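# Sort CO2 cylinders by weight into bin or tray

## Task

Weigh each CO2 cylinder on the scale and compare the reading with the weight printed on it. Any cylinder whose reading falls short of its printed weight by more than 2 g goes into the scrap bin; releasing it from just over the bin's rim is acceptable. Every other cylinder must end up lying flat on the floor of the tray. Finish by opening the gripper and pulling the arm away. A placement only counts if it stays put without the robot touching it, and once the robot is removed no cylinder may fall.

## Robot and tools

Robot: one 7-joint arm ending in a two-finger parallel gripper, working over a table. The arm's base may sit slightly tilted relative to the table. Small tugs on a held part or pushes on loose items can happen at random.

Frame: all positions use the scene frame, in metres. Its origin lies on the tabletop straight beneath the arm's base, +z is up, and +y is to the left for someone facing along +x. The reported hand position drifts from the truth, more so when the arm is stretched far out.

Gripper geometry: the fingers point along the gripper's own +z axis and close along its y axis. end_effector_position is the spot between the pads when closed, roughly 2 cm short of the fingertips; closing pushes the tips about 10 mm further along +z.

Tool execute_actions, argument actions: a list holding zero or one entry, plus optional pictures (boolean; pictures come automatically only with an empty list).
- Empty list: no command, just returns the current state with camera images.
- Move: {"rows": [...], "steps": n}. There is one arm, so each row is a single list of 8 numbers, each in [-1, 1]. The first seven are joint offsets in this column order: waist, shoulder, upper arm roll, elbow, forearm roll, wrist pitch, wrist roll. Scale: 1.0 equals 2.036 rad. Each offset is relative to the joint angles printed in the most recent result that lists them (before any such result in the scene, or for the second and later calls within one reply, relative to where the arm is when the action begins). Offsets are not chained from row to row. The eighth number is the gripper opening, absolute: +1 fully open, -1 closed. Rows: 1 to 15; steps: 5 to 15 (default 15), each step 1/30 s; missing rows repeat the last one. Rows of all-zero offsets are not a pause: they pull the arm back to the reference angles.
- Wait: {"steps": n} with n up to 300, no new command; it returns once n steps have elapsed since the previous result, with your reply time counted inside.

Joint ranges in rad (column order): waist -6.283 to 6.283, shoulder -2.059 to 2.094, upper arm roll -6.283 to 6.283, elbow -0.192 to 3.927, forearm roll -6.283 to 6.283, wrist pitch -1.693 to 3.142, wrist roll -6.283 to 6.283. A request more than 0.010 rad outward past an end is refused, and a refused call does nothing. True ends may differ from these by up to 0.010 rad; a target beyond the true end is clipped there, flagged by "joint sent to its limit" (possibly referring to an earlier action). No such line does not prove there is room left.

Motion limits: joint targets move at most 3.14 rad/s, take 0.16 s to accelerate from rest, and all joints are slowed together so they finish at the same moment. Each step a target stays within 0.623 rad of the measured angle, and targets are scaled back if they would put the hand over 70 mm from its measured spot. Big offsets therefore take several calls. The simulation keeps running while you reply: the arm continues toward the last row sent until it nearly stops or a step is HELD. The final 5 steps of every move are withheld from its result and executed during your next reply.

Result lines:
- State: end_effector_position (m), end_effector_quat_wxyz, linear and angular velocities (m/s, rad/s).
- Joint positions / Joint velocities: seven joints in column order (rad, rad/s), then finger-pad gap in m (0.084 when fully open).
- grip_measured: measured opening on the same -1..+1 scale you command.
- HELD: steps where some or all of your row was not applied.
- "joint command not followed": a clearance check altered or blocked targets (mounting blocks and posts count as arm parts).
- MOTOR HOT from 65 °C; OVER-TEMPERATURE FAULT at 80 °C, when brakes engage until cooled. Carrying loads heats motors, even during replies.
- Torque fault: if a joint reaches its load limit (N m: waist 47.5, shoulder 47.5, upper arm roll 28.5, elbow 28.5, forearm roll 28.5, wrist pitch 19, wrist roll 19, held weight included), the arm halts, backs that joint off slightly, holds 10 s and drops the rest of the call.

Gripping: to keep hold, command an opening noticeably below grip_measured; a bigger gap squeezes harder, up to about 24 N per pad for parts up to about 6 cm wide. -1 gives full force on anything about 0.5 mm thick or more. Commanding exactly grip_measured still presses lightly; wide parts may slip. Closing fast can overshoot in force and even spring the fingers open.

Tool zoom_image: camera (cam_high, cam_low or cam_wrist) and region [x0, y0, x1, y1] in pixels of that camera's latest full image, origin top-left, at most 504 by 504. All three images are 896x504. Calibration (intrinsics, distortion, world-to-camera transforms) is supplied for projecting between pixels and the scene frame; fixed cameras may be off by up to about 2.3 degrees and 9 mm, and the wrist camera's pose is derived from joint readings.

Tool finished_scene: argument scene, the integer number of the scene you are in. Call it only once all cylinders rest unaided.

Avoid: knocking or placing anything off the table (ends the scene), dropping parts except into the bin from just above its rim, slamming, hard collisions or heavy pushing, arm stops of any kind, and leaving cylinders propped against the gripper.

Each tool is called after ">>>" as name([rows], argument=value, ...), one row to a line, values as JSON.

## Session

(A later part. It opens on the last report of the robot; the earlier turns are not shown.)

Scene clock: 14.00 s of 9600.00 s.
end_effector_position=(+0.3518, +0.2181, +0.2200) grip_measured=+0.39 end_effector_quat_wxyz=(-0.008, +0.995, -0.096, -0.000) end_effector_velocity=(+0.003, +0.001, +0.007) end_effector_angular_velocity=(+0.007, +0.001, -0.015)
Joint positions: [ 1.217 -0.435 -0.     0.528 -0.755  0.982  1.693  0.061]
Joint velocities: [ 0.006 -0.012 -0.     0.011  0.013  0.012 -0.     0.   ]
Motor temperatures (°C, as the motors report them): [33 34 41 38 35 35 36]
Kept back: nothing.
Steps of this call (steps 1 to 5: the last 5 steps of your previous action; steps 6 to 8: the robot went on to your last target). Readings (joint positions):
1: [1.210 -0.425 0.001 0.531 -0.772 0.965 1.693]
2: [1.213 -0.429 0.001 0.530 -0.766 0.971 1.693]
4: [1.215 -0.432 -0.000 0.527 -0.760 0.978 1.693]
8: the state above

>>> execute_actions([
  {"rows":[[-0.48,0.172,0,0.424,0.223,-0.02,0.765,0.2]],"steps":15},
])

>>> execute_actions([
  {"steps":45},
], pictures=true)

Scene clock: 14.43 s of 9600.00 s.
end_effector_position=(+0.4534, +0.2072, +0.2116) grip_measured=+0.19 end_effector_quat_wxyz=(+0.011, +0.915, -0.401, -0.052) end_effector_velocity=(+0.421, -0.113, -0.024) end_effector_angular_velocity=(-0.117, +0.185, -2.228)
Joint positions: [ 0.96  -0.307 -0.     0.786 -0.589  0.967  1.95   0.052]
Joint velocities: [-0.92   0.366 -0.003  0.918  0.465 -0.041  0.913 -0.   ]
Motor temperatures (°C, as the motors report them): [33 34 41 38 35 35 36]
Steps of this call (steps 1 to 3: the robot went on to your last target; steps 4 to 13: the first 10 steps of this action). Readings (joint positions):
4: [1.217 -0.436 -0.000 0.529 -0.754 0.982 1.693]
5: [1.212 -0.434 0.001 0.533 -0.750 0.982 1.699]
7: [1.168 -0.408 0.004 0.575 -0.716 0.979 1.746]
11: [1.023 -0.334 -0.000 0.723 -0.623 0.970 1.887]
13: the state above

Scene clock: 15.93 s of 9600.00 s.
end_effector_position=(+0.7172, -0.0481, +0.1922) grip_measured=+0.19 end_effector_quat_wxyz=(-0.011, -0.047, +0.999, +0.002) end_effector_velocity=(+0.001, -0.001, +0.001) end_effector_angular_velocity=(-0.000, -0.002, -0.003)
Joint positions: [ 0.24  -0.085 -0.     1.391 -0.301  0.941  3.25   0.052]
Joint velocities: [-0.002 -0.001 -0.     0.001  0.001 -0.001  0.001 -0.   ]
Motor temperatures (°C, as the motors report them): [33 34 41 38 35 35 36]
Kept back: nothing.
Steps of this call (steps 1 to 5: the last 5 steps of your previous action; steps 6 to 45: the robot went on to your last target). Readings (joint positions):
1: [0.930 -0.296 -0.001 0.816 -0.574 0.966 1.980]
2: [0.900 -0.285 -0.001 0.846 -0.561 0.965 2.010]
4: [0.840 -0.265 -0.000 0.901 -0.535 0.962 2.070]
8: [0.721 -0.230 -0.001 0.998 -0.489 0.958 2.196]
45: the state above
camera_calibration (this result's frames):
cam_wrist: T_world_to_cam=[[-0.0913278, 0.995664, 0.0176546, 0.143905], [0.995769, 0.091489, -0.00854712, -0.639789], [-0.0101253, 0.0167993, -0.999808, 0.332293], [0, 0, 0, 1]] pos_world=[0.653589, -0.0903302, 0.324221]

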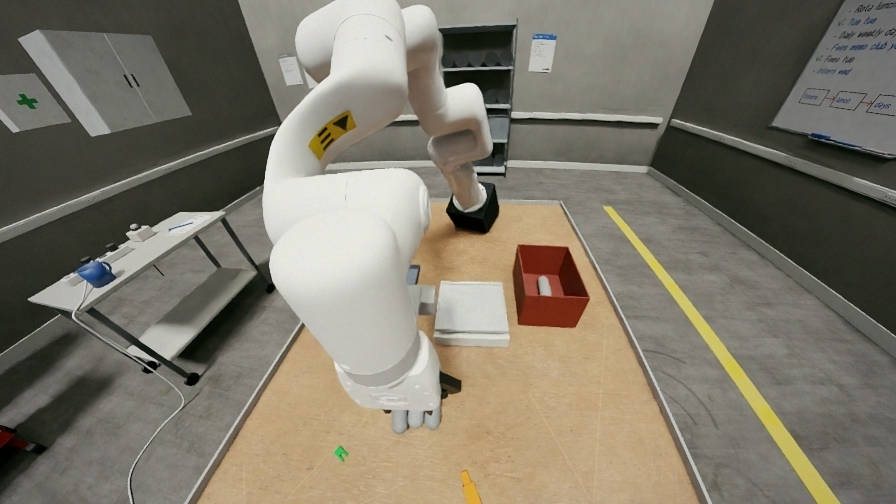

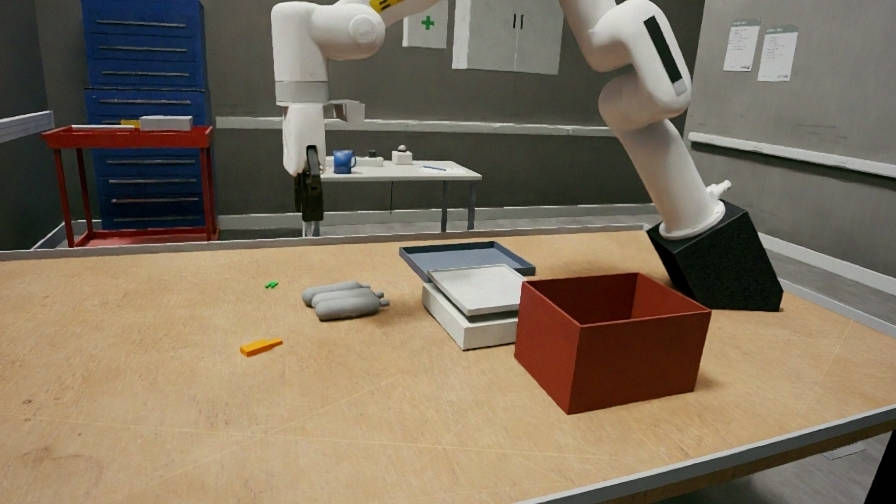

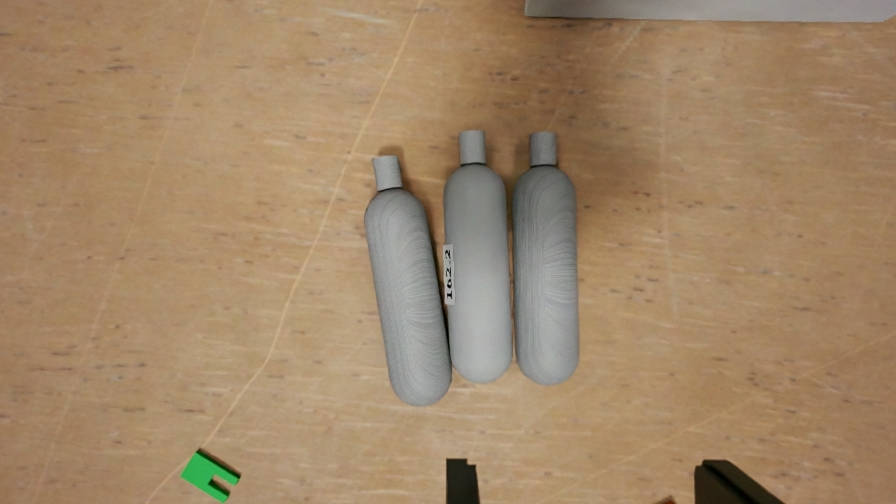

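>>> execute_actions([
  {"rows":[[-0.059,-0.03,0,-0.271,-0.068,-0.251,0.054,-0.46]],"steps":15},
])

>>> execute_actions([
  {"steps":18},
])

Scene clock: 16.70 s of 9600.00 s.
end_effector_position=(+0.6551, -0.0560, +0.1139) grip_measured=-0.48 end_effector_quat_wxyz=(-0.008, -0.048, +0.999, -0.009) end_effector_velocity=(-0.296, -0.004, -0.273) end_effector_angular_velocity=(+0.021, -0.053, +0.032)
Joint positions: [ 0.172 -0.118 -0.001  1.079 -0.379  0.655  3.311  0.023]
Joint velocities: [-0.278 -0.152  0.005 -1.272 -0.322 -1.19   0.255  0.   ]
Motor temperatures (°C, as the motors report them): [33 34 41 39 35 35 36]
Steps of this call (steps 1 to 13: the robot went on to your last target; steps 14 to 23: the first 10 steps of this action). Readings (joint positions):
14: [0.240 -0.085 -0.000 1.390 -0.301 0.940 3.250]
15: [0.239 -0.086 0.000 1.386 -0.303 0.935 3.251]
17: [0.229 -0.093 0.001 1.343 -0.315 0.889 3.261]
21: [0.191 -0.109 -0.001 1.165 -0.358 0.733 3.295]
23: the state above

Scene clock: 17.30 s of 9600.00 s.
end_effector_position=(+0.5929, -0.0522, +0.0686) grip_measured=-0.48 end_effector_quat_wxyz=(-0.004, -0.050, +0.999, +0.001) end_effector_velocity=(-0.005, -0.000, -0.003) end_effector_angular_velocity=(+0.000, +0.008, -0.001)
Joint positions: [ 0.12  -0.146  0.     0.84  -0.44   0.43   3.36   0.023]
Joint velocities: [-0.002  0.001 -0.002 -0.01  -0.001 -0.004  0.001  0.   ]
Motor temperatures (°C, as the motors report them): [33 34 41 39 35 35 36]
Kept back: nothing.
Steps of this call (steps 1 to 5: the last 5 steps of your previous action; steps 6 to 18: the robot went on to your last target). Readings (joint positions):
1: [0.163 -0.123 -0.001 1.037 -0.390 0.614 3.320]
2: [0.153 -0.128 -0.001 0.994 -0.401 0.574 3.329]
4: [0.136 -0.136 -0.001 0.914 -0.420 0.503 3.344]
8: [0.123 -0.143 -0.000 0.852 -0.436 0.445 3.356]
18: the state above

>>> execute_actions([
  {"rows":[[0.004,0.02,0,0.002,-0.03,-0.019,0.022,-0.46]],"steps":12},
])

>>> execute_actions([
  {"steps":8},
], pictures=true)

>>> zoom_image(camera="cam_low", region=[290, 230, 450, 330])

Scene clock: 17.70 s of 9600.00 s.
end_effector_position=(+0.5916, -0.0426, +0.0560) grip_measured=-0.48 end_effector_quat_wxyz=(-0.001, -0.062, +0.998, +0.000) end_effector_velocity=(-0.001, +0.016, -0.021) end_effector_angular_velocity=(+0.001, -0.016, +0.037)
Joint positions: [ 0.128 -0.109  0.001  0.842 -0.493  0.397  3.398  0.023]
Joint velocities: [ 0.014  0.065 -0.001  0.005 -0.096 -0.063  0.072  0.   ]
Motor temperatures (°C, as the motors report them): [33 34 41 39 35 35 36]
Steps of this call (steps 1 to 5: the robot went on to your last target; steps 6 to 12: the first 7 steps of this action). Readings (joint positions):
6: [0.120 -0.146 -0.000 0.839 -0.440 0.430 3.360]
7: [0.120 -0.143 -0.000 0.840 -0.445 0.426 3.364]
9: [0.124 -0.125 -0.001 0.844 -0.473 0.409 3.384]
12: the state above

Scene clock: 17.97 s of 9600.00 s.
end_effector_position=(+0.5933, -0.0425, +0.0557) grip_measured=-0.48 end_effector_quat_wxyz=(+0.002, -0.062, +0.998, -0.001) end_effector_velocity=(-0.001, +0.002, -0.001) end_effector_angular_velocity=(+0.001, +0.000, +0.003)
Joint positions: [ 0.128 -0.106 -0.     0.844 -0.5    0.392  3.404  0.023]
Joint velocities: [ 0.001  0.002  0.001 -0.001 -0.004 -0.002  0.003 -0.   ]
Motor temperatures (°C, as the motors report them): [33 34 41 39 35 35 36]
Kept back: nothing.
Steps of this call (steps 1 to 5: the last 5 steps of your previous action; steps 6 to 8: the robot went on to your last target). Readings (joint positions):
1: [0.128 -0.107 0.001 0.842 -0.496 0.395 3.400]
2: [0.128 -0.107 0.000 0.843 -0.497 0.394 3.402]
4: [0.128 -0.106 -0.000 0.844 -0.499 0.393 3.403]
8: the state above
camera_calibration (this result's frames):
cam_wrist: T_world_to_cam=[[-0.122785, 0.992369, 0.0112754, 0.148388], [0.99233, 0.122601, 0.0158136, -0.516108], [0.0143105, 0.0131306, -0.999811, 0.179907], [0, 0, 0, 1]] pos_world=[0.527795, -0.0863425, 0.186361]

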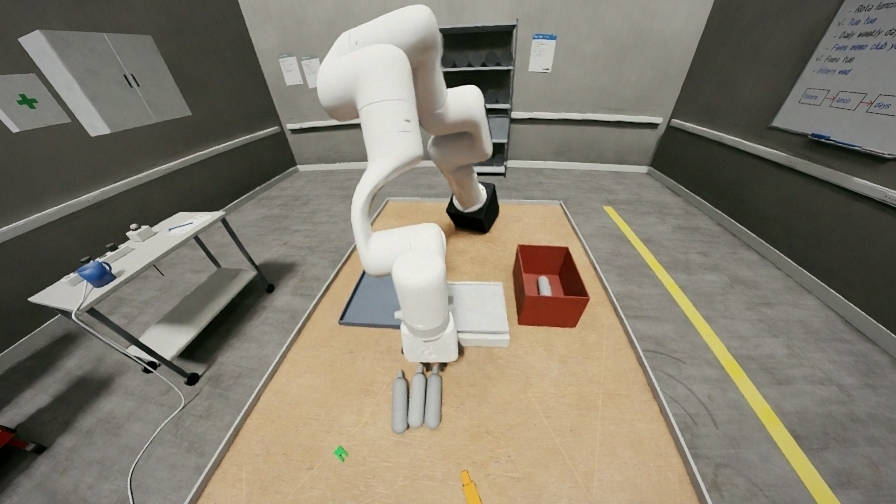

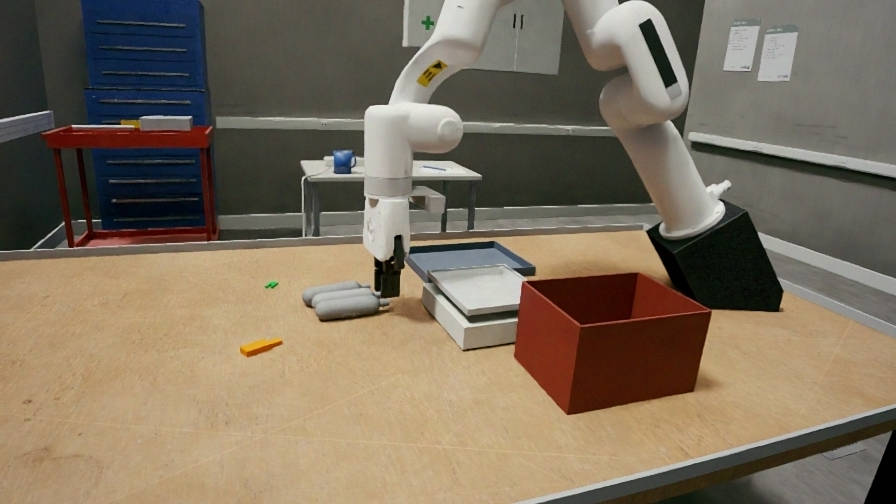

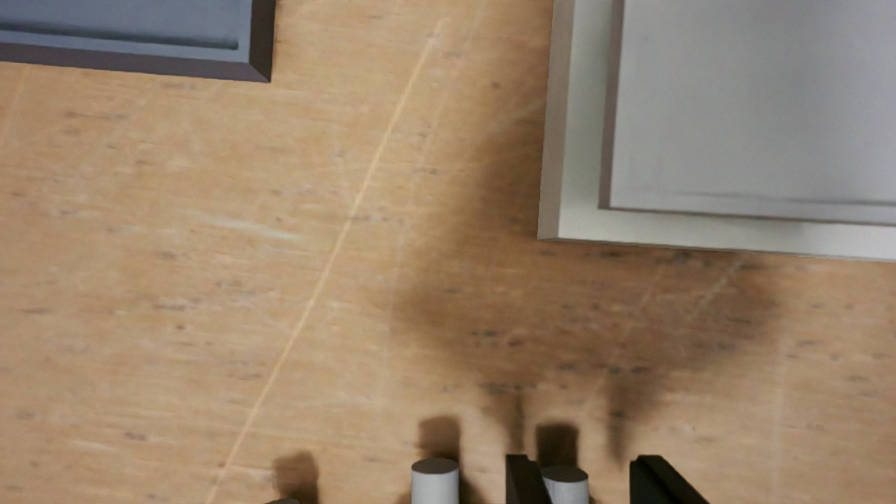

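Region (290, 230, 450, 330) of cam_low's 896x504 image, scaled by 3.150, with more detail than that image has; it fills the top 315 rows of this view, and the rest is white.

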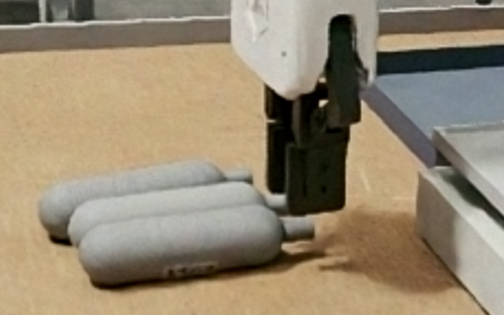

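>>> execute_actions([
  {"rows":[[-0.015,0.042,0,0.004,-0.027,-0.037,0.022,-0.46]],"steps":15},
])

>>> execute_actions([
  {"steps":8},
])

Scene clock: 18.43 s of 9600.00 s.
end_effector_position=(+0.5854, -0.0440, +0.0240) grip_measured=-0.48 end_effector_quat_wxyz=(-0.002, -0.060, +0.998, +0.001) end_effector_velocity=(+0.033, +0.005, +0.010) end_effector_angular_velocity=(+0.013, -0.083, -0.001)
Joint positions: [ 0.099 -0.023 -0.     0.851 -0.553  0.32   3.447  0.023]
Joint velocities: [-0.008  0.01   0.013  0.042 -0.025 -0.052  0.023  0.   ]
Motor temperatures (°C, as the motors report them): [33 34 41 39 35 35 36]
Steps of this call (steps 1 to 4: the robot went on to your last target; steps 5 to 14: the first 10 steps of this action). Readings (joint positions):
5: [0.128 -0.105 -0.000 0.844 -0.501 0.391 3.404]
6: [0.126 -0.101 0.000 0.845 -0.504 0.386 3.407]
8: [0.114 -0.069 0.001 0.852 -0.527 0.354 3.426]
12: [0.100 -0.025 -0.001 0.848 -0.550 0.325 3.444]
14: the state above

Scene clock: 18.70 s of 9600.00 s.
end_effector_position=(+0.5864, -0.0439, +0.0239) grip_measured=-0.48 end_effector_quat_wxyz=(-0.001, -0.060, +0.998, +0.001) end_effector_velocity=(-0.000, -0.001, -0.001) end_effector_angular_velocity=(-0.001, +0.001, -0.000)
Joint positions: [ 0.098 -0.021 -0.     0.853 -0.555  0.317  3.449  0.023]
Joint velocities: [-0.001  0.003 -0.001  0.001 -0.002 -0.002  0.001  0.   ]
Motor temperatures (°C, as the motors report them): [33 34 41 39 35 35 36]
Kept back: nothing.
Steps of this call (steps 1 to 5: the last 5 steps of your previous action; steps 6 to 8: the robot went on to your last target). Readings (joint positions):
1: [0.098 -0.022 -0.000 0.852 -0.554 0.319 3.447]
2: [0.098 -0.022 0.000 0.853 -0.554 0.318 3.448]
4: [0.098 -0.022 0.000 0.853 -0.555 0.317 3.448]
8: the state above

>>> execute_actions([
  {"rows":[[0,0,0,0,0,0,0,-0.6],[0,0,0,0,0,0,0,-0.75],[0,0,0,0,0,0,0,-0.9]],"steps":9},
])

>>> execute_actions([
  {"rows":[[0.005,0.002,0,0.002,-0.005,0.003,0.009,-0.9],[0.011,0.004,0,0.005,-0.011,0.006,0.019,-0.9],[0.016,0.006,0,0.008,-0.016,0.009,0.028,-0.9],[0.022,0.008,0,0.01,-0.022,0.012,0.038,-0.9],[0.027,0.01,0,0.013,-0.027,0.015,0.047,-0.9],[0.033,0.012,0,0.016,-0.032,0.018,0.056,-0.9],[0.038,0.014,0,0.018,-0.038,0.021,0.066,-0.9],[0.044,0.016,0,0.021,-0.043,0.024,0.075,-0.9],[0.049,0.018,0,0.023,-0.049,0.027,0.085,-0.9],[0.055,0.02,0,0.026,-0.054,0.03,0.094,-0.9]],"steps":15},
])

>>> execute_actions([
  {"steps":10},
], pictures=true)

>>> zoom_image(camera="cam_low", region=[300, 270, 420, 345])

Scene clock: 19.23 s of 9600.00 s.
end_effector_position=(+0.5863, -0.0440, +0.0237) grip_measured=-0.72 end_effector_quat_wxyz=(-0.001, -0.060, +0.998, +0.001) end_effector_velocity=(-0.002, -0.000, -0.001) end_effector_angular_velocity=(-0.000, +0.005, -0.002)
Joint positions: [ 0.098 -0.021 -0.     0.853 -0.555  0.317  3.449  0.012]
Joint velocities: [ 0.     0.001 -0.001 -0.003  0.001  0.001  0.    -0.   ]
Motor temperatures (°C, as the motors report them): [33 34 41 39 35 35 36]
Steps of this call (steps 1 to 12: the robot went on to your last target; steps 13 to 16: the first 4 steps of this action). Readings (joint positions):
13: [0.098 -0.020 -0.000 0.853 -0.555 0.316 3.449]
14: [0.098 -0.021 -0.000 0.853 -0.555 0.317 3.449]
16: the state above

Scene clock: 19.73 s of 9600.00 s.
end_effector_position=(+0.5914, -0.0086, +0.0245) grip_measured=-0.72 end_effector_quat_wxyz=(-0.002, -0.061, +0.998, +0.001) end_effector_velocity=(+0.019, +0.151, +0.006) end_effector_angular_velocity=(-0.013, -0.004, +0.001)
Joint positions: [ 0.171  0.006  0.001  0.887 -0.628  0.357  3.575  0.012]
Joint velocities: [ 0.325  0.117 -0.002  0.15  -0.323  0.176  0.557  0.   ]
Motor temperatures (°C, as the motors report them): [33 34 41 39 35 35 36]
Steps of this call (steps 1 to 5: the last 5 steps of your previous action; steps 6 to 15: the first 10 steps of this action, its rows measured from where the robot was after step 5). Readings (joint positions):
5: [0.098 -0.021 -0.000 0.853 -0.555 0.317 3.449]
6: [0.098 -0.021 -0.000 0.853 -0.555 0.317 3.449]
7: [0.100 -0.020 -0.001 0.853 -0.557 0.318 3.453]
9: [0.110 -0.016 -0.002 0.859 -0.569 0.325 3.473]
13: [0.150 -0.002 0.000 0.877 -0.606 0.345 3.538]
15: the state above

Scene clock: 20.07 s of 9600.00 s.
end_effector_position=(+0.5936, +0.0077, +0.0253) grip_measured=-0.72 end_effector_quat_wxyz=(-0.001, -0.060, +0.998, -0.001) end_effector_velocity=(+0.002, +0.003, +0.001) end_effector_angular_velocity=(-0.002, -0.003, -0.004)
Joint positions: [ 0.208  0.019 -0.001  0.905 -0.664  0.377  3.639  0.012]
Joint velocities: [ 0.007  0.002 -0.     0.006 -0.008  0.005  0.016 -0.   ]
Motor temperatures (°C, as the motors report them): [33 34 41 39 35 35 36]
Kept back: nothing.
Steps of this call (steps 1 to 5: the last 5 steps of your previous action; steps 6 to 10: the robot went on to your last target). Readings (joint positions):
1: [0.182 0.010 0.001 0.892 -0.638 0.363 3.593]
2: [0.192 0.014 0.001 0.897 -0.647 0.368 3.609]
4: [0.203 0.018 0.002 0.902 -0.657 0.373 3.626]
8: [0.208 0.019 -0.000 0.904 -0.663 0.377 3.637]
10: the state above
camera_calibration (this result's frames):
cam_wrist: T_world_to_cam=[[-0.118048, 0.992938, 0.0117489, 0.096074], [0.99297, 0.117932, 0.0101742, -0.522245], [0.00871683, 0.0128674, -0.999879, 0.15216], [0, 0, 0, 1]] pos_world=[0.528588, -0.0357643, 0.156326]

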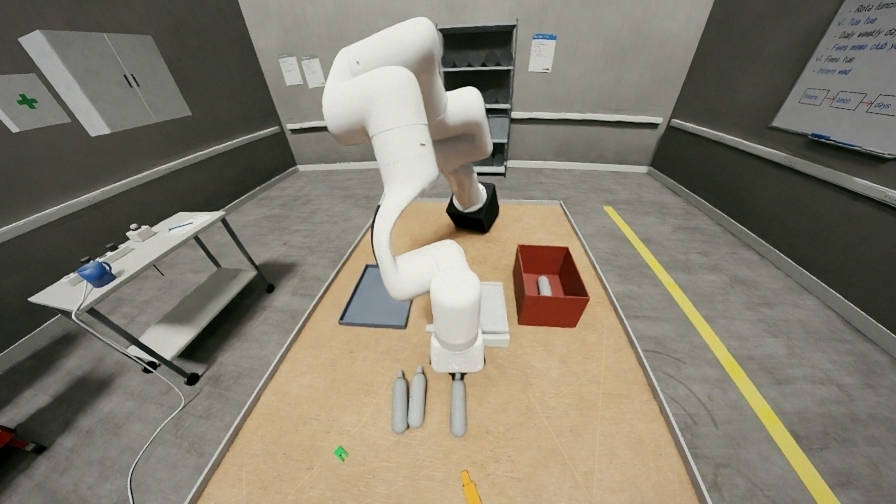

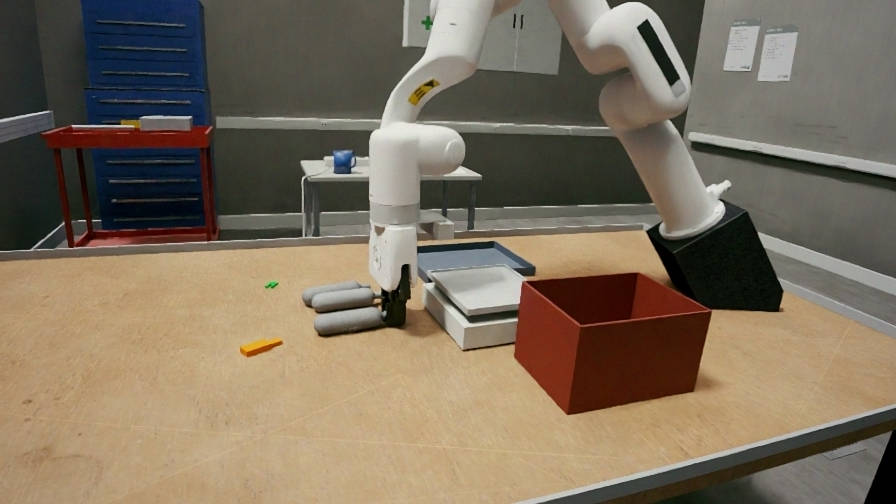

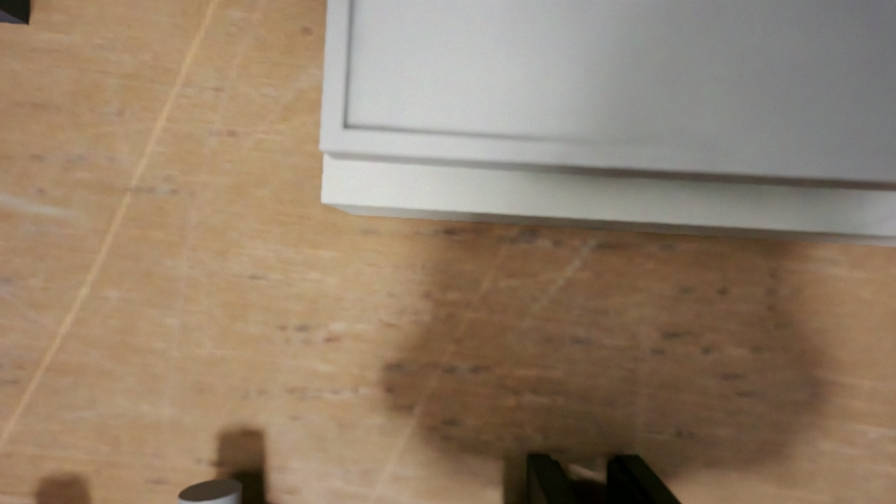

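Region (300, 270, 420, 345) of cam_low's 896x504 image, scaled by 4.200, with more detail than that image has; it fills the top 315 rows of this view, and the rest is white.

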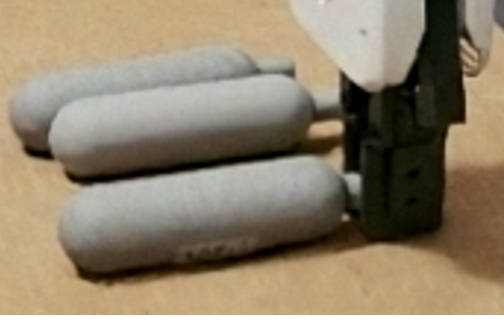

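>>> execute_actions(actions=[])

Scene clock: 21.13 s of 9600.00 s.
end_effector_position=(+0.5937, +0.0087, +0.0255) grip_measured=-0.72 end_effector_quat_wxyz=(-0.001, -0.060, +0.998, -0.000) end_effector_velocity=(-0.001, -0.000, -0.001) end_effector_angular_velocity=(-0.001, +0.003, +0.001)
Joint positions: [ 0.21   0.02  -0.     0.905 -0.665  0.378  3.64   0.012]
Joint velocities: [ 0.     0.002 -0.001 -0.001 -0.001 -0.     0.     0.   ]
Motor temperatures (°C, as the motors report them): [33 34 41 39 35 35 36]
Kept back: nothing.
Steps of this call (steps 1 to 30: the robot went on to your last target; steps 31 to 32: nothing new was sent). Readings (joint positions):
1: [0.209 0.020 -0.001 0.905 -0.664 0.378 3.639]
2: [0.209 0.020 -0.001 0.905 -0.665 0.378 3.639]
4: [0.209 0.020 -0.001 0.905 -0.665 0.378 3.640]
8: [0.209 0.020 -0.000 0.905 -0.665 0.378 3.640]
32: the state above
The arm was judged still, so your last target was given up. Only a new action makes it travel on or press farther. Fingers that are still opening or closing keep moving.
camera_calibration (this result's frames):
cam_wrist: T_world_to_cam=[[-0.118893, 0.992831, 0.0122749, 0.095611], [0.992865, 0.118765, 0.010653, -0.522447], [0.00911882, 0.0134539, -0.999868, 0.152059], [0, 0, 0, 1]] pos_world=[0.5287, -0.0349228, 0.156431]

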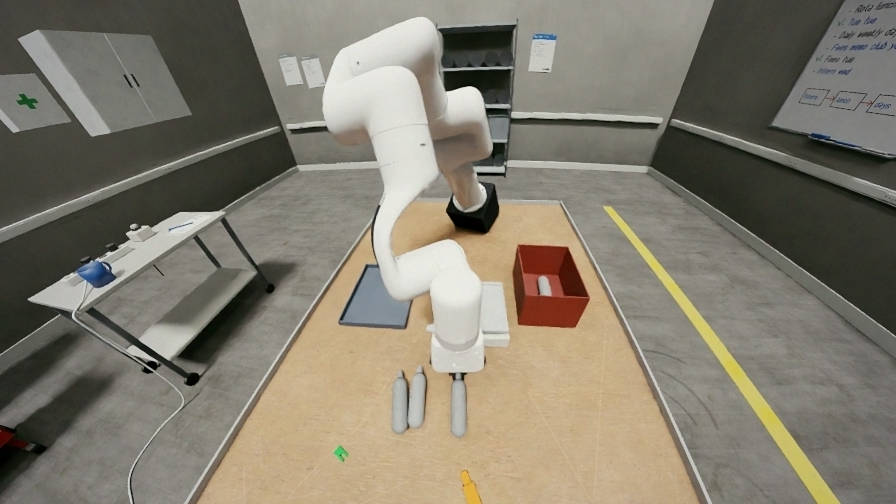

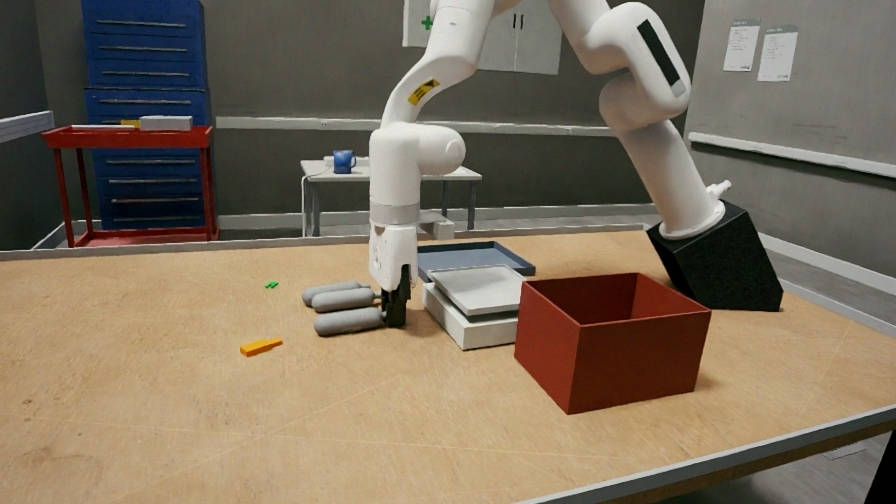

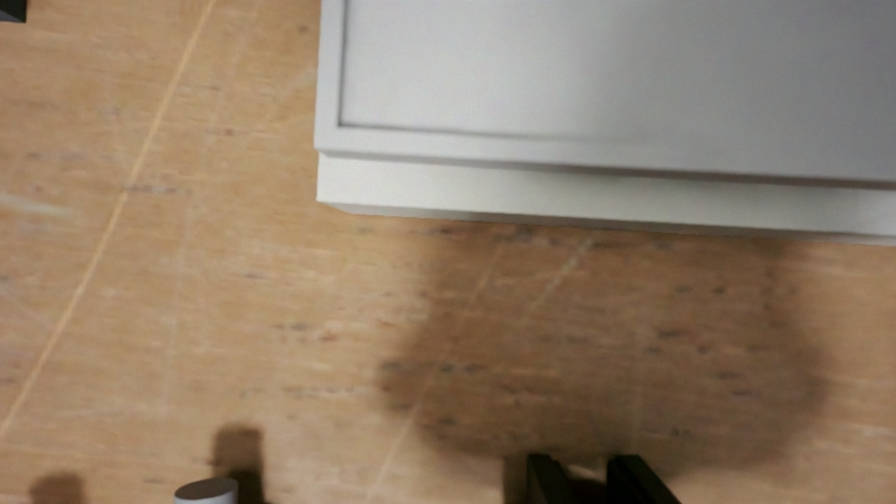

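>>> execute_actions([
  {"rows":[[0,0,0,0,0,0,0,-0.4],[0,0,0,0,0,0,0,-0.1],[0,0,0,0,0,0,0,0.1],[0,0,0,0,0,0,0,0.1],[0,0,0,0,0,0,0,0.1],[0.023,-0.075,0,-0.02,0.03,0.055,-0.01,0.3]],"steps":15},
])

>>> execute_actions([
  {"steps":10},
])

Scene clock: 21.90 s of 9600.00 s.
end_effector_position=(+0.5919, +0.0068, +0.0508) grip_measured=+0.29 end_effector_quat_wxyz=(-0.003, -0.054, +0.999, -0.006) end_effector_velocity=(+0.095, +0.001, +0.375) end_effector_angular_velocity=(-0.039, -0.269, -0.146)
Joint positions: [ 0.234 -0.057 -0.001  0.879 -0.633  0.438  3.629  0.056]
Joint velocities: [ 0.285 -0.976  0.029 -0.164  0.348  0.605 -0.113  0.   ]
Motor temperatures (°C, as the motors report them): [33 34 41 39 35 35 36]
Steps of this call (steps 1 to 13: nothing new was sent; steps 14 to 23: the first 10 steps of this action). Readings (joint positions):
14: [0.210 0.020 -0.000 0.905 -0.665 0.378 3.640]
15: [0.210 0.020 -0.000 0.906 -0.665 0.378 3.640]
17: [0.210 0.020 0.000 0.906 -0.665 0.378 3.640]
21: [0.216 0.002 -0.001 0.896 -0.656 0.395 3.637]
23: the state above

Scene clock: 22.23 s of 9600.00 s.
end_effector_position=(+0.5956, +0.0060, +0.0778) grip_measured=+0.29 end_effector_quat_wxyz=(+0.003, -0.048, +0.999, -0.008) end_effector_velocity=(+0.004, +0.000, +0.008) end_effector_angular_velocity=(+0.001, -0.009, -0.005)
Joint positions: [ 0.256 -0.13  -0.     0.864 -0.605  0.489  3.62   0.056]
Joint velocities: [ 0.005 -0.015  0.001  0.004  0.007  0.01  -0.002  0.   ]
Motor temperatures (°C, as the motors report them): [33 34 41 39 35 35 36]
Kept back: nothing.
Steps of this call (steps 1 to 5: the last 5 steps of your previous action; steps 6 to 10: the robot went on to your last target). Readings (joint positions):
1: [0.242 -0.087 0.000 0.876 -0.623 0.455 3.626]
2: [0.248 -0.107 0.001 0.875 -0.616 0.466 3.624]
4: [0.253 -0.125 0.001 0.873 -0.609 0.478 3.622]
8: [0.255 -0.130 -0.000 0.864 -0.605 0.488 3.620]
10: the state above

To hover [.288,-.010,0,1.082,-.51,.581,3.51].

>>> execute_actions([
  {"rows":[[0.016,0.059,0,0.107,0.047,0.045,-0.054,0.4]],"steps":15},
])

>>> execute_actions([
  {"steps":12},
], pictures=true)

Scene clock: 22.67 s of 9600.00 s.
end_effector_position=(+0.6491, +0.0188, +0.0815) grip_measured=+0.39 end_effector_quat_wxyz=(+0.004, -0.061, +0.998, +0.000) end_effector_velocity=(+0.021, +0.007, -0.013) end_effector_angular_velocity=(+0.005, +0.062, +0.031)
Joint positions: [ 0.287 -0.019  0.001  1.068 -0.516  0.573  3.518  0.061]
Joint velocities: [ 0.024  0.106 -0.008  0.149  0.084  0.096 -0.101 -0.   ]
Motor temperatures (°C, as the motors report them): [33 34 41 39 35 35 36]
Steps of this call (steps 1 to 3: the robot went on to your last target; steps 4 to 13: the first 10 steps of this action). Readings (joint positions):
4: [0.256 -0.132 -0.000 0.865 -0.604 0.490 3.620]
5: [0.257 -0.129 -0.000 0.869 -0.602 0.492 3.617]
7: [0.264 -0.104 -0.001 0.914 -0.581 0.513 3.592]
11: [0.284 -0.030 0.001 1.050 -0.525 0.564 3.529]
13: the state above

Scene clock: 23.07 s of 9600.00 s.
end_effector_position=(+0.6515, +0.0189, +0.0809) grip_measured=+0.39 end_effector_quat_wxyz=(+0.002, -0.062, +0.998, +0.001) end_effector_velocity=(+0.001, +0.001, +0.000) end_effector_angular_velocity=(+0.001, -0.001, +0.002)
Joint positions: [ 0.288 -0.011 -0.     1.081 -0.509  0.581  3.51   0.061]
Joint velocities: [ 0.     0.002  0.001  0.004  0.     0.001 -0.001 -0.   ]
Motor temperatures (°C, as the motors report them): [33 34 41 39 35 35 36]
Kept back: nothing.
Steps of this call (steps 1 to 5: the last 5 steps of your previous action; steps 6 to 12: the robot went on to your last target). Readings (joint positions):
1: [0.287 -0.016 0.000 1.072 -0.514 0.576 3.516]
2: [0.288 -0.014 -0.000 1.075 -0.512 0.577 3.514]
4: [0.288 -0.012 -0.001 1.078 -0.510 0.579 3.512]
8: [0.288 -0.011 -0.001 1.080 -0.509 0.580 3.510]
12: the state above
camera_calibration (this result's frames):
cam_wrist: T_world_to_cam=[[-0.121996, 0.992438, 0.0135626, 0.0936111], [0.992424, 0.121771, 0.0163412, -0.581809], [0.0145661, 0.0154534, -0.999774, 0.203237], [0, 0, 0, 1]] pos_world=[0.585861, -0.0251965, 0.211429]

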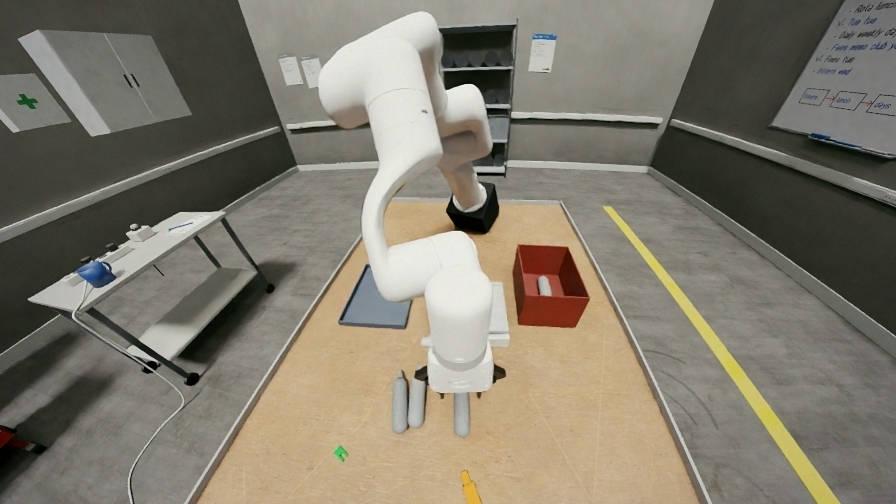

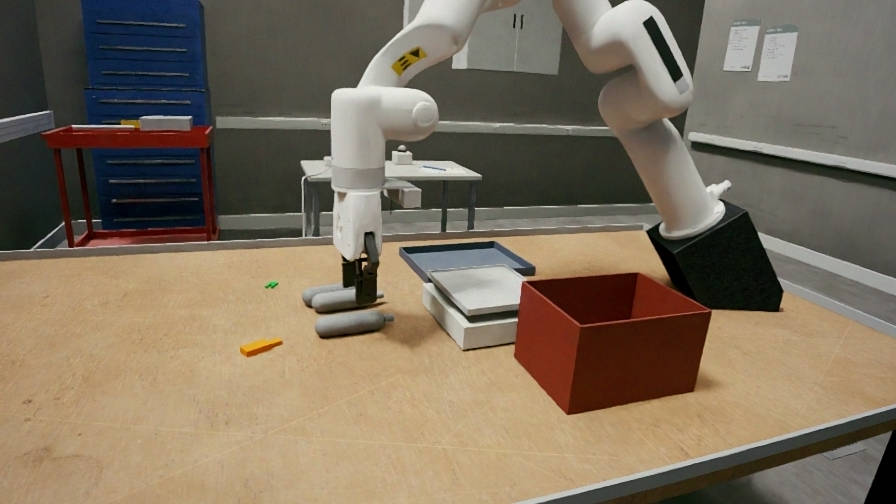

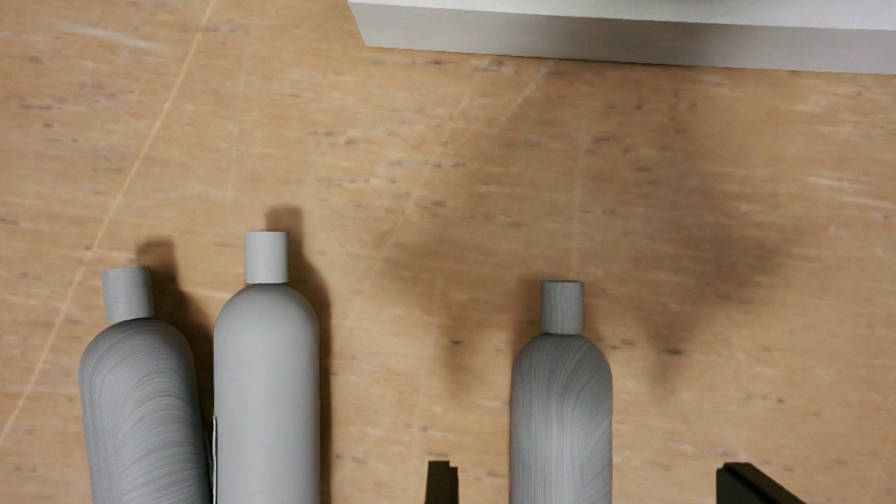

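>>> execute_actions([
  {"rows":[[-0.022,0.071,0,0.023,-0.021,-0.052,0.01,0.4]],"steps":15},
])

>>> execute_actions([
  {"steps":12},
])

>>> execute_actions([
  {"rows":[[0,0,0,0,0,0,0,0.2],[0,0,0,0,0,0,0,0],[0,0,0,0,0,0,0,-0.15],[0,0,0,0,0,0,0,-0.3],[0,0,0,0,0,0,0,-0.4],[0,0,0,0,0,0,0,-0.55],[0,0,0,0,0,0,0,-0.75]],"steps":15},
])

Scene clock: 23.60 s of 9600.00 s.
end_effector_position=(+0.6501, +0.0169, +0.0247) grip_measured=+0.39 end_effector_quat_wxyz=(-0.003, -0.064, +0.998, +0.002) end_effector_velocity=(+0.060, +0.015, +0.017) end_effector_angular_velocity=(+0.045, -0.147, +0.002)
Joint positions: [ 0.245  0.13  -0.002  1.122 -0.549  0.482  3.529  0.061]
Joint velocities: [-0.015  0.033  0.026  0.093 -0.027 -0.093  0.014  0.   ]
Motor temperatures (°C, as the motors report them): [33 34 41 39 35 35 36]
Steps of this call (steps 1 to 6: the robot went on to your last target; steps 7 to 16: the first 10 steps of this action). Readings (joint positions):
7: [0.288 -0.010 -0.000 1.082 -0.509 0.580 3.510]
8: [0.287 -0.006 -0.000 1.084 -0.511 0.576 3.511]
10: [0.274 0.033 0.002 1.102 -0.524 0.543 3.517]
14: [0.248 0.122 -0.003 1.117 -0.546 0.490 3.528]
16: the state above

Scene clock: 24.00 s of 9600.00 s.
end_effector_position=(+0.6540, +0.0179, +0.0254) grip_measured=+0.39 end_effector_quat_wxyz=(+0.002, -0.064, +0.998, +0.003) end_effector_velocity=(-0.001, -0.000, -0.001) end_effector_angular_velocity=(-0.000, +0.001, +0.000)
Joint positions: [ 0.244  0.133 -0.     1.128 -0.552  0.475  3.53   0.061]
Joint velocities: [-0.     0.003 -0.001  0.    -0.    -0.002 -0.    -0.   ]
Motor temperatures (°C, as the motors report them): [33 34 41 39 35 35 36]
Kept back: nothing.
Steps of this call (steps 1 to 5: the last 5 steps of your previous action; steps 6 to 12: the robot went on to your last target). Readings (joint positions):
1: [0.245 0.131 -0.001 1.125 -0.550 0.479 3.530]
2: [0.245 0.131 -0.000 1.127 -0.551 0.477 3.530]
4: [0.244 0.131 0.000 1.129 -0.551 0.476 3.530]
8: [0.244 0.133 -0.000 1.128 -0.552 0.475 3.530]
12: the state above

Scene clock: 24.33 s of 9600.00 s.
end_effector_position=(+0.6541, +0.0180, +0.0255) grip_measured=-0.30 end_effector_quat_wxyz=(+0.002, -0.065, +0.998, +0.003) end_effector_velocity=(-0.001, -0.000, -0.001) end_effector_angular_velocity=(-0.002, +0.003, +0.000)
Joint positions: [ 0.244  0.133 -0.     1.128 -0.552  0.475  3.53   0.031]
Joint velocities: [-0.     0.001 -0.    -0.    -0.001  0.002  0.001  0.   ]
Motor temperatures (°C, as the motors report them): [33 34 41 39 35 35 36]
Steps of this call (steps 1 to 10: the first 10 steps of this action). Readings (joint positions):
1: [0.244 0.133 -0.000 1.128 -0.552 0.475 3.530]
2: [0.244 0.133 -0.000 1.128 -0.552 0.475 3.530]
4: [0.244 0.133 -0.000 1.128 -0.552 0.475 3.530]
8: [0.244 0.133 -0.000 1.128 -0.552 0.475 3.530]
10: the state above

>>> execute_actions([
  {"rows":[[0.045,-0.15,0,-0.05,0.04,0.1,-0.02,-0.75]],"steps":15},
])

>>> execute_actions([
  {"steps":8},
])

Scene clock: 24.83 s of 9600.00 s.
end_effector_position=(+0.6510, +0.0205, +0.1282) grip_measured=-0.30 end_effector_quat_wxyz=(+0.014, -0.061, +0.998, +0.004) end_effector_velocity=(-0.021, +0.004, +0.262) end_effector_angular_velocity=(+0.056, -0.104, -0.022)
Joint positions: [ 0.322 -0.13   0.002  1.047 -0.483  0.645  3.496  0.031]
Joint velocities: [ 0.192 -0.672  0.011 -0.186  0.163  0.399 -0.081  0.   ]
Motor temperatures (°C, as the motors report them): [33 34 41 39 35 35 36]
Steps of this call (steps 1 to 5: the last 5 steps of your previous action; steps 6 to 15: the first 10 steps of this action). Readings (joint positions):
6: [0.244 0.133 -0.000 1.128 -0.552 0.475 3.530]
7: [0.245 0.129 -0.001 1.126 -0.550 0.479 3.530]
9: [0.258 0.089 -0.003 1.106 -0.538 0.512 3.523]
13: [0.304 -0.068 0.001 1.065 -0.499 0.607 3.504]
15: the state above

Scene clock: 25.10 s of 9600.00 s.
end_effector_position=(+0.6421, +0.0193, +0.1383) grip_measured=-0.30 end_effector_quat_wxyz=(+0.007, -0.061, +0.998, +0.004) end_effector_velocity=(+0.005, +0.003, +0.015) end_effector_angular_velocity=(+0.008, -0.019, -0.002)
Joint positions: [ 0.334 -0.168 -0.001  1.025 -0.471  0.677  3.49   0.031]
Joint velocities: [ 0.008 -0.027  0.005  0.005  0.009  0.013 -0.003  0.   ]
Motor temperatures (°C, as the motors report them): [33 34 41 39 35 35 36]
Kept back: nothing.
Steps of this call (steps 1 to 5: the last 5 steps of your previous action; steps 6 to 8: the robot went on to your last target). Readings (joint positions):
1: [0.327 -0.147 0.002 1.042 -0.479 0.655 3.494]
2: [0.330 -0.157 0.001 1.037 -0.476 0.663 3.493]
4: [0.333 -0.165 -0.000 1.030 -0.473 0.672 3.491]
8: the state above

>>> execute_actions([
  {"rows":[[-0.092,-0.19,0,-0.259,0.231,-0.824,-0.83,-0.75]],"steps":15},
])

>>> execute_actions([
  {"steps":45},
], pictures=true)

>>> zoom_image(camera="cam_high", region=[220, 180, 460, 340])

Scene clock: 25.60 s of 9600.00 s.
end_effector_position=(+0.6346, -0.0125, +0.1818) grip_measured=-0.30 end_effector_quat_wxyz=(+0.178, -0.118, +0.974, +0.071) end_effector_velocity=(+0.126, -0.229, +0.290) end_effector_angular_velocity=(-0.233, -2.231, +0.728)
Joint positions: [ 0.208 -0.43  -0.004  0.671 -0.156  0.183  2.994  0.031]
Joint velocities: [-0.423 -0.853 -0.017 -1.157  1.018 -2.414 -2.418  0.   ]
Motor temperatures (°C, as the motors report them): [33 34 41 39 35 35 36]
Steps of this call (steps 1 to 5: the robot went on to your last target; steps 6 to 15: the first 10 steps of this action). Readings (joint positions):
6: [0.335 -0.171 -0.000 1.026 -0.470 0.678 3.489]
7: [0.334 -0.174 -0.000 1.022 -0.466 0.672 3.484]
9: [0.320 -0.201 0.001 0.982 -0.430 0.623 3.435]
13: [0.243 -0.359 -0.001 0.767 -0.241 0.348 3.160]
15: the state above

Scene clock: 27.10 s of 9600.00 s.
end_effector_position=(+0.6886, -0.0997, +0.4307) grip_measured=-0.30 end_effector_quat_wxyz=(+0.552, -0.391, +0.635, -0.373) end_effector_velocity=(+0.000, +0.000, +0.001) end_effector_angular_velocity=(+0.001, -0.002, +0.001)
Joint positions: [ 0.147 -0.555 -0.001  0.498 -0.001 -1.     1.8    0.031]
Joint velocities: [-0.    -0.001  0.001  0.001  0.     0.     0.001 -0.   ]
Motor temperatures (°C, as the motors report them): [33 34 41 39 35 36 36]
Kept back: nothing.
Steps of this call (steps 1 to 5: the last 5 steps of your previous action; steps 6 to 45: the robot went on to your last target). Readings (joint positions):
1: [0.196 -0.455 -0.004 0.638 -0.127 0.104 2.915]
2: [0.187 -0.473 -0.003 0.613 -0.104 0.028 2.839]
4: [0.176 -0.496 -0.002 0.581 -0.076 -0.114 2.697]
8: [0.164 -0.520 -0.001 0.548 -0.045 -0.371 2.440]
45: the state above
The arm was judged still, so your last target was given up. Only a new action makes it travel on or press farther. Fingers that are still opening or closing keep moving.
camera_calibration (this result's frames):
cam_wrist: T_world_to_cam=[[-0.0964832, 0.417933, -0.90334, 0.531109], [0.0723508, 0.908118, 0.412416, -0.0685091], [0.992702, -0.0255661, -0.117856, -0.503225], [0, 0, 0, 1]] pos_world=[0.555752, -0.172619, 0.448719]

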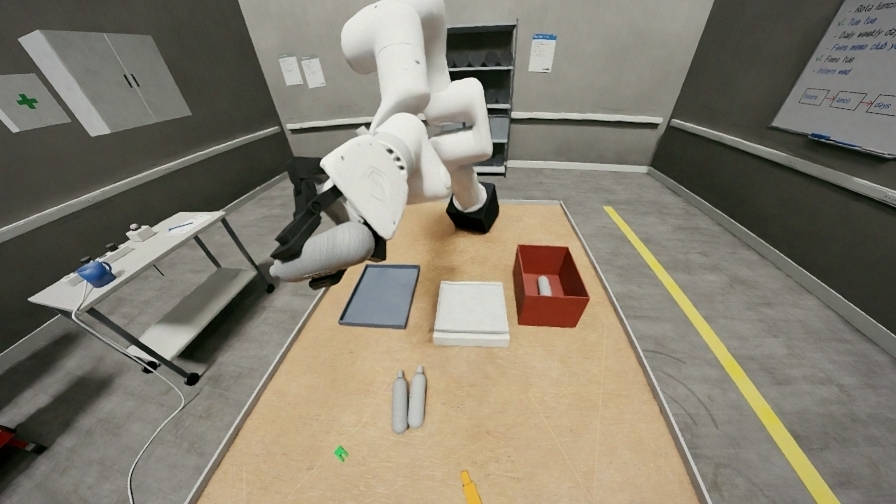

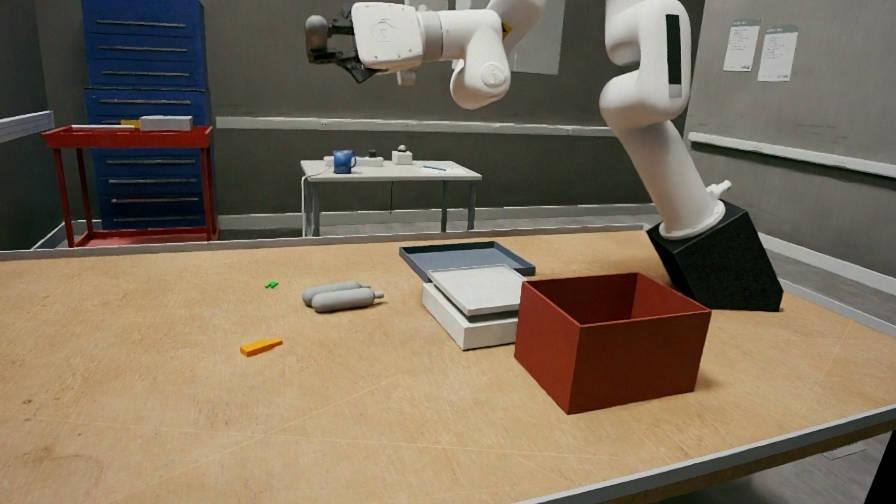

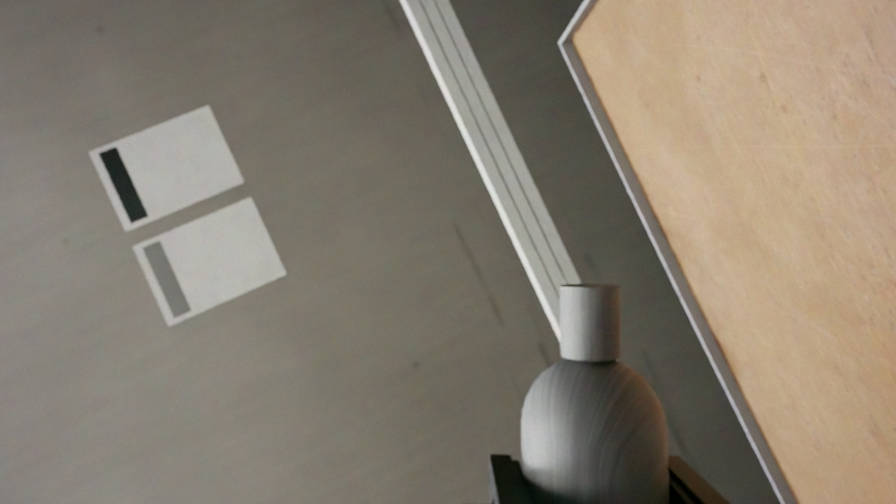

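Region (220, 180, 460, 340) of cam_high's 896x504 image, scaled by 2.100, with more detail than that image has.

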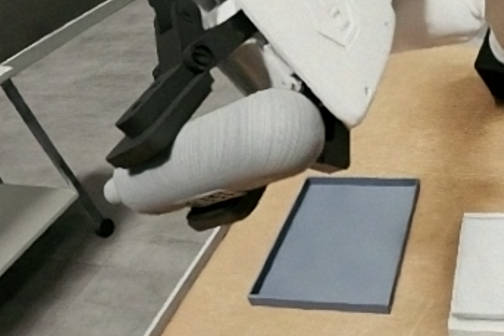

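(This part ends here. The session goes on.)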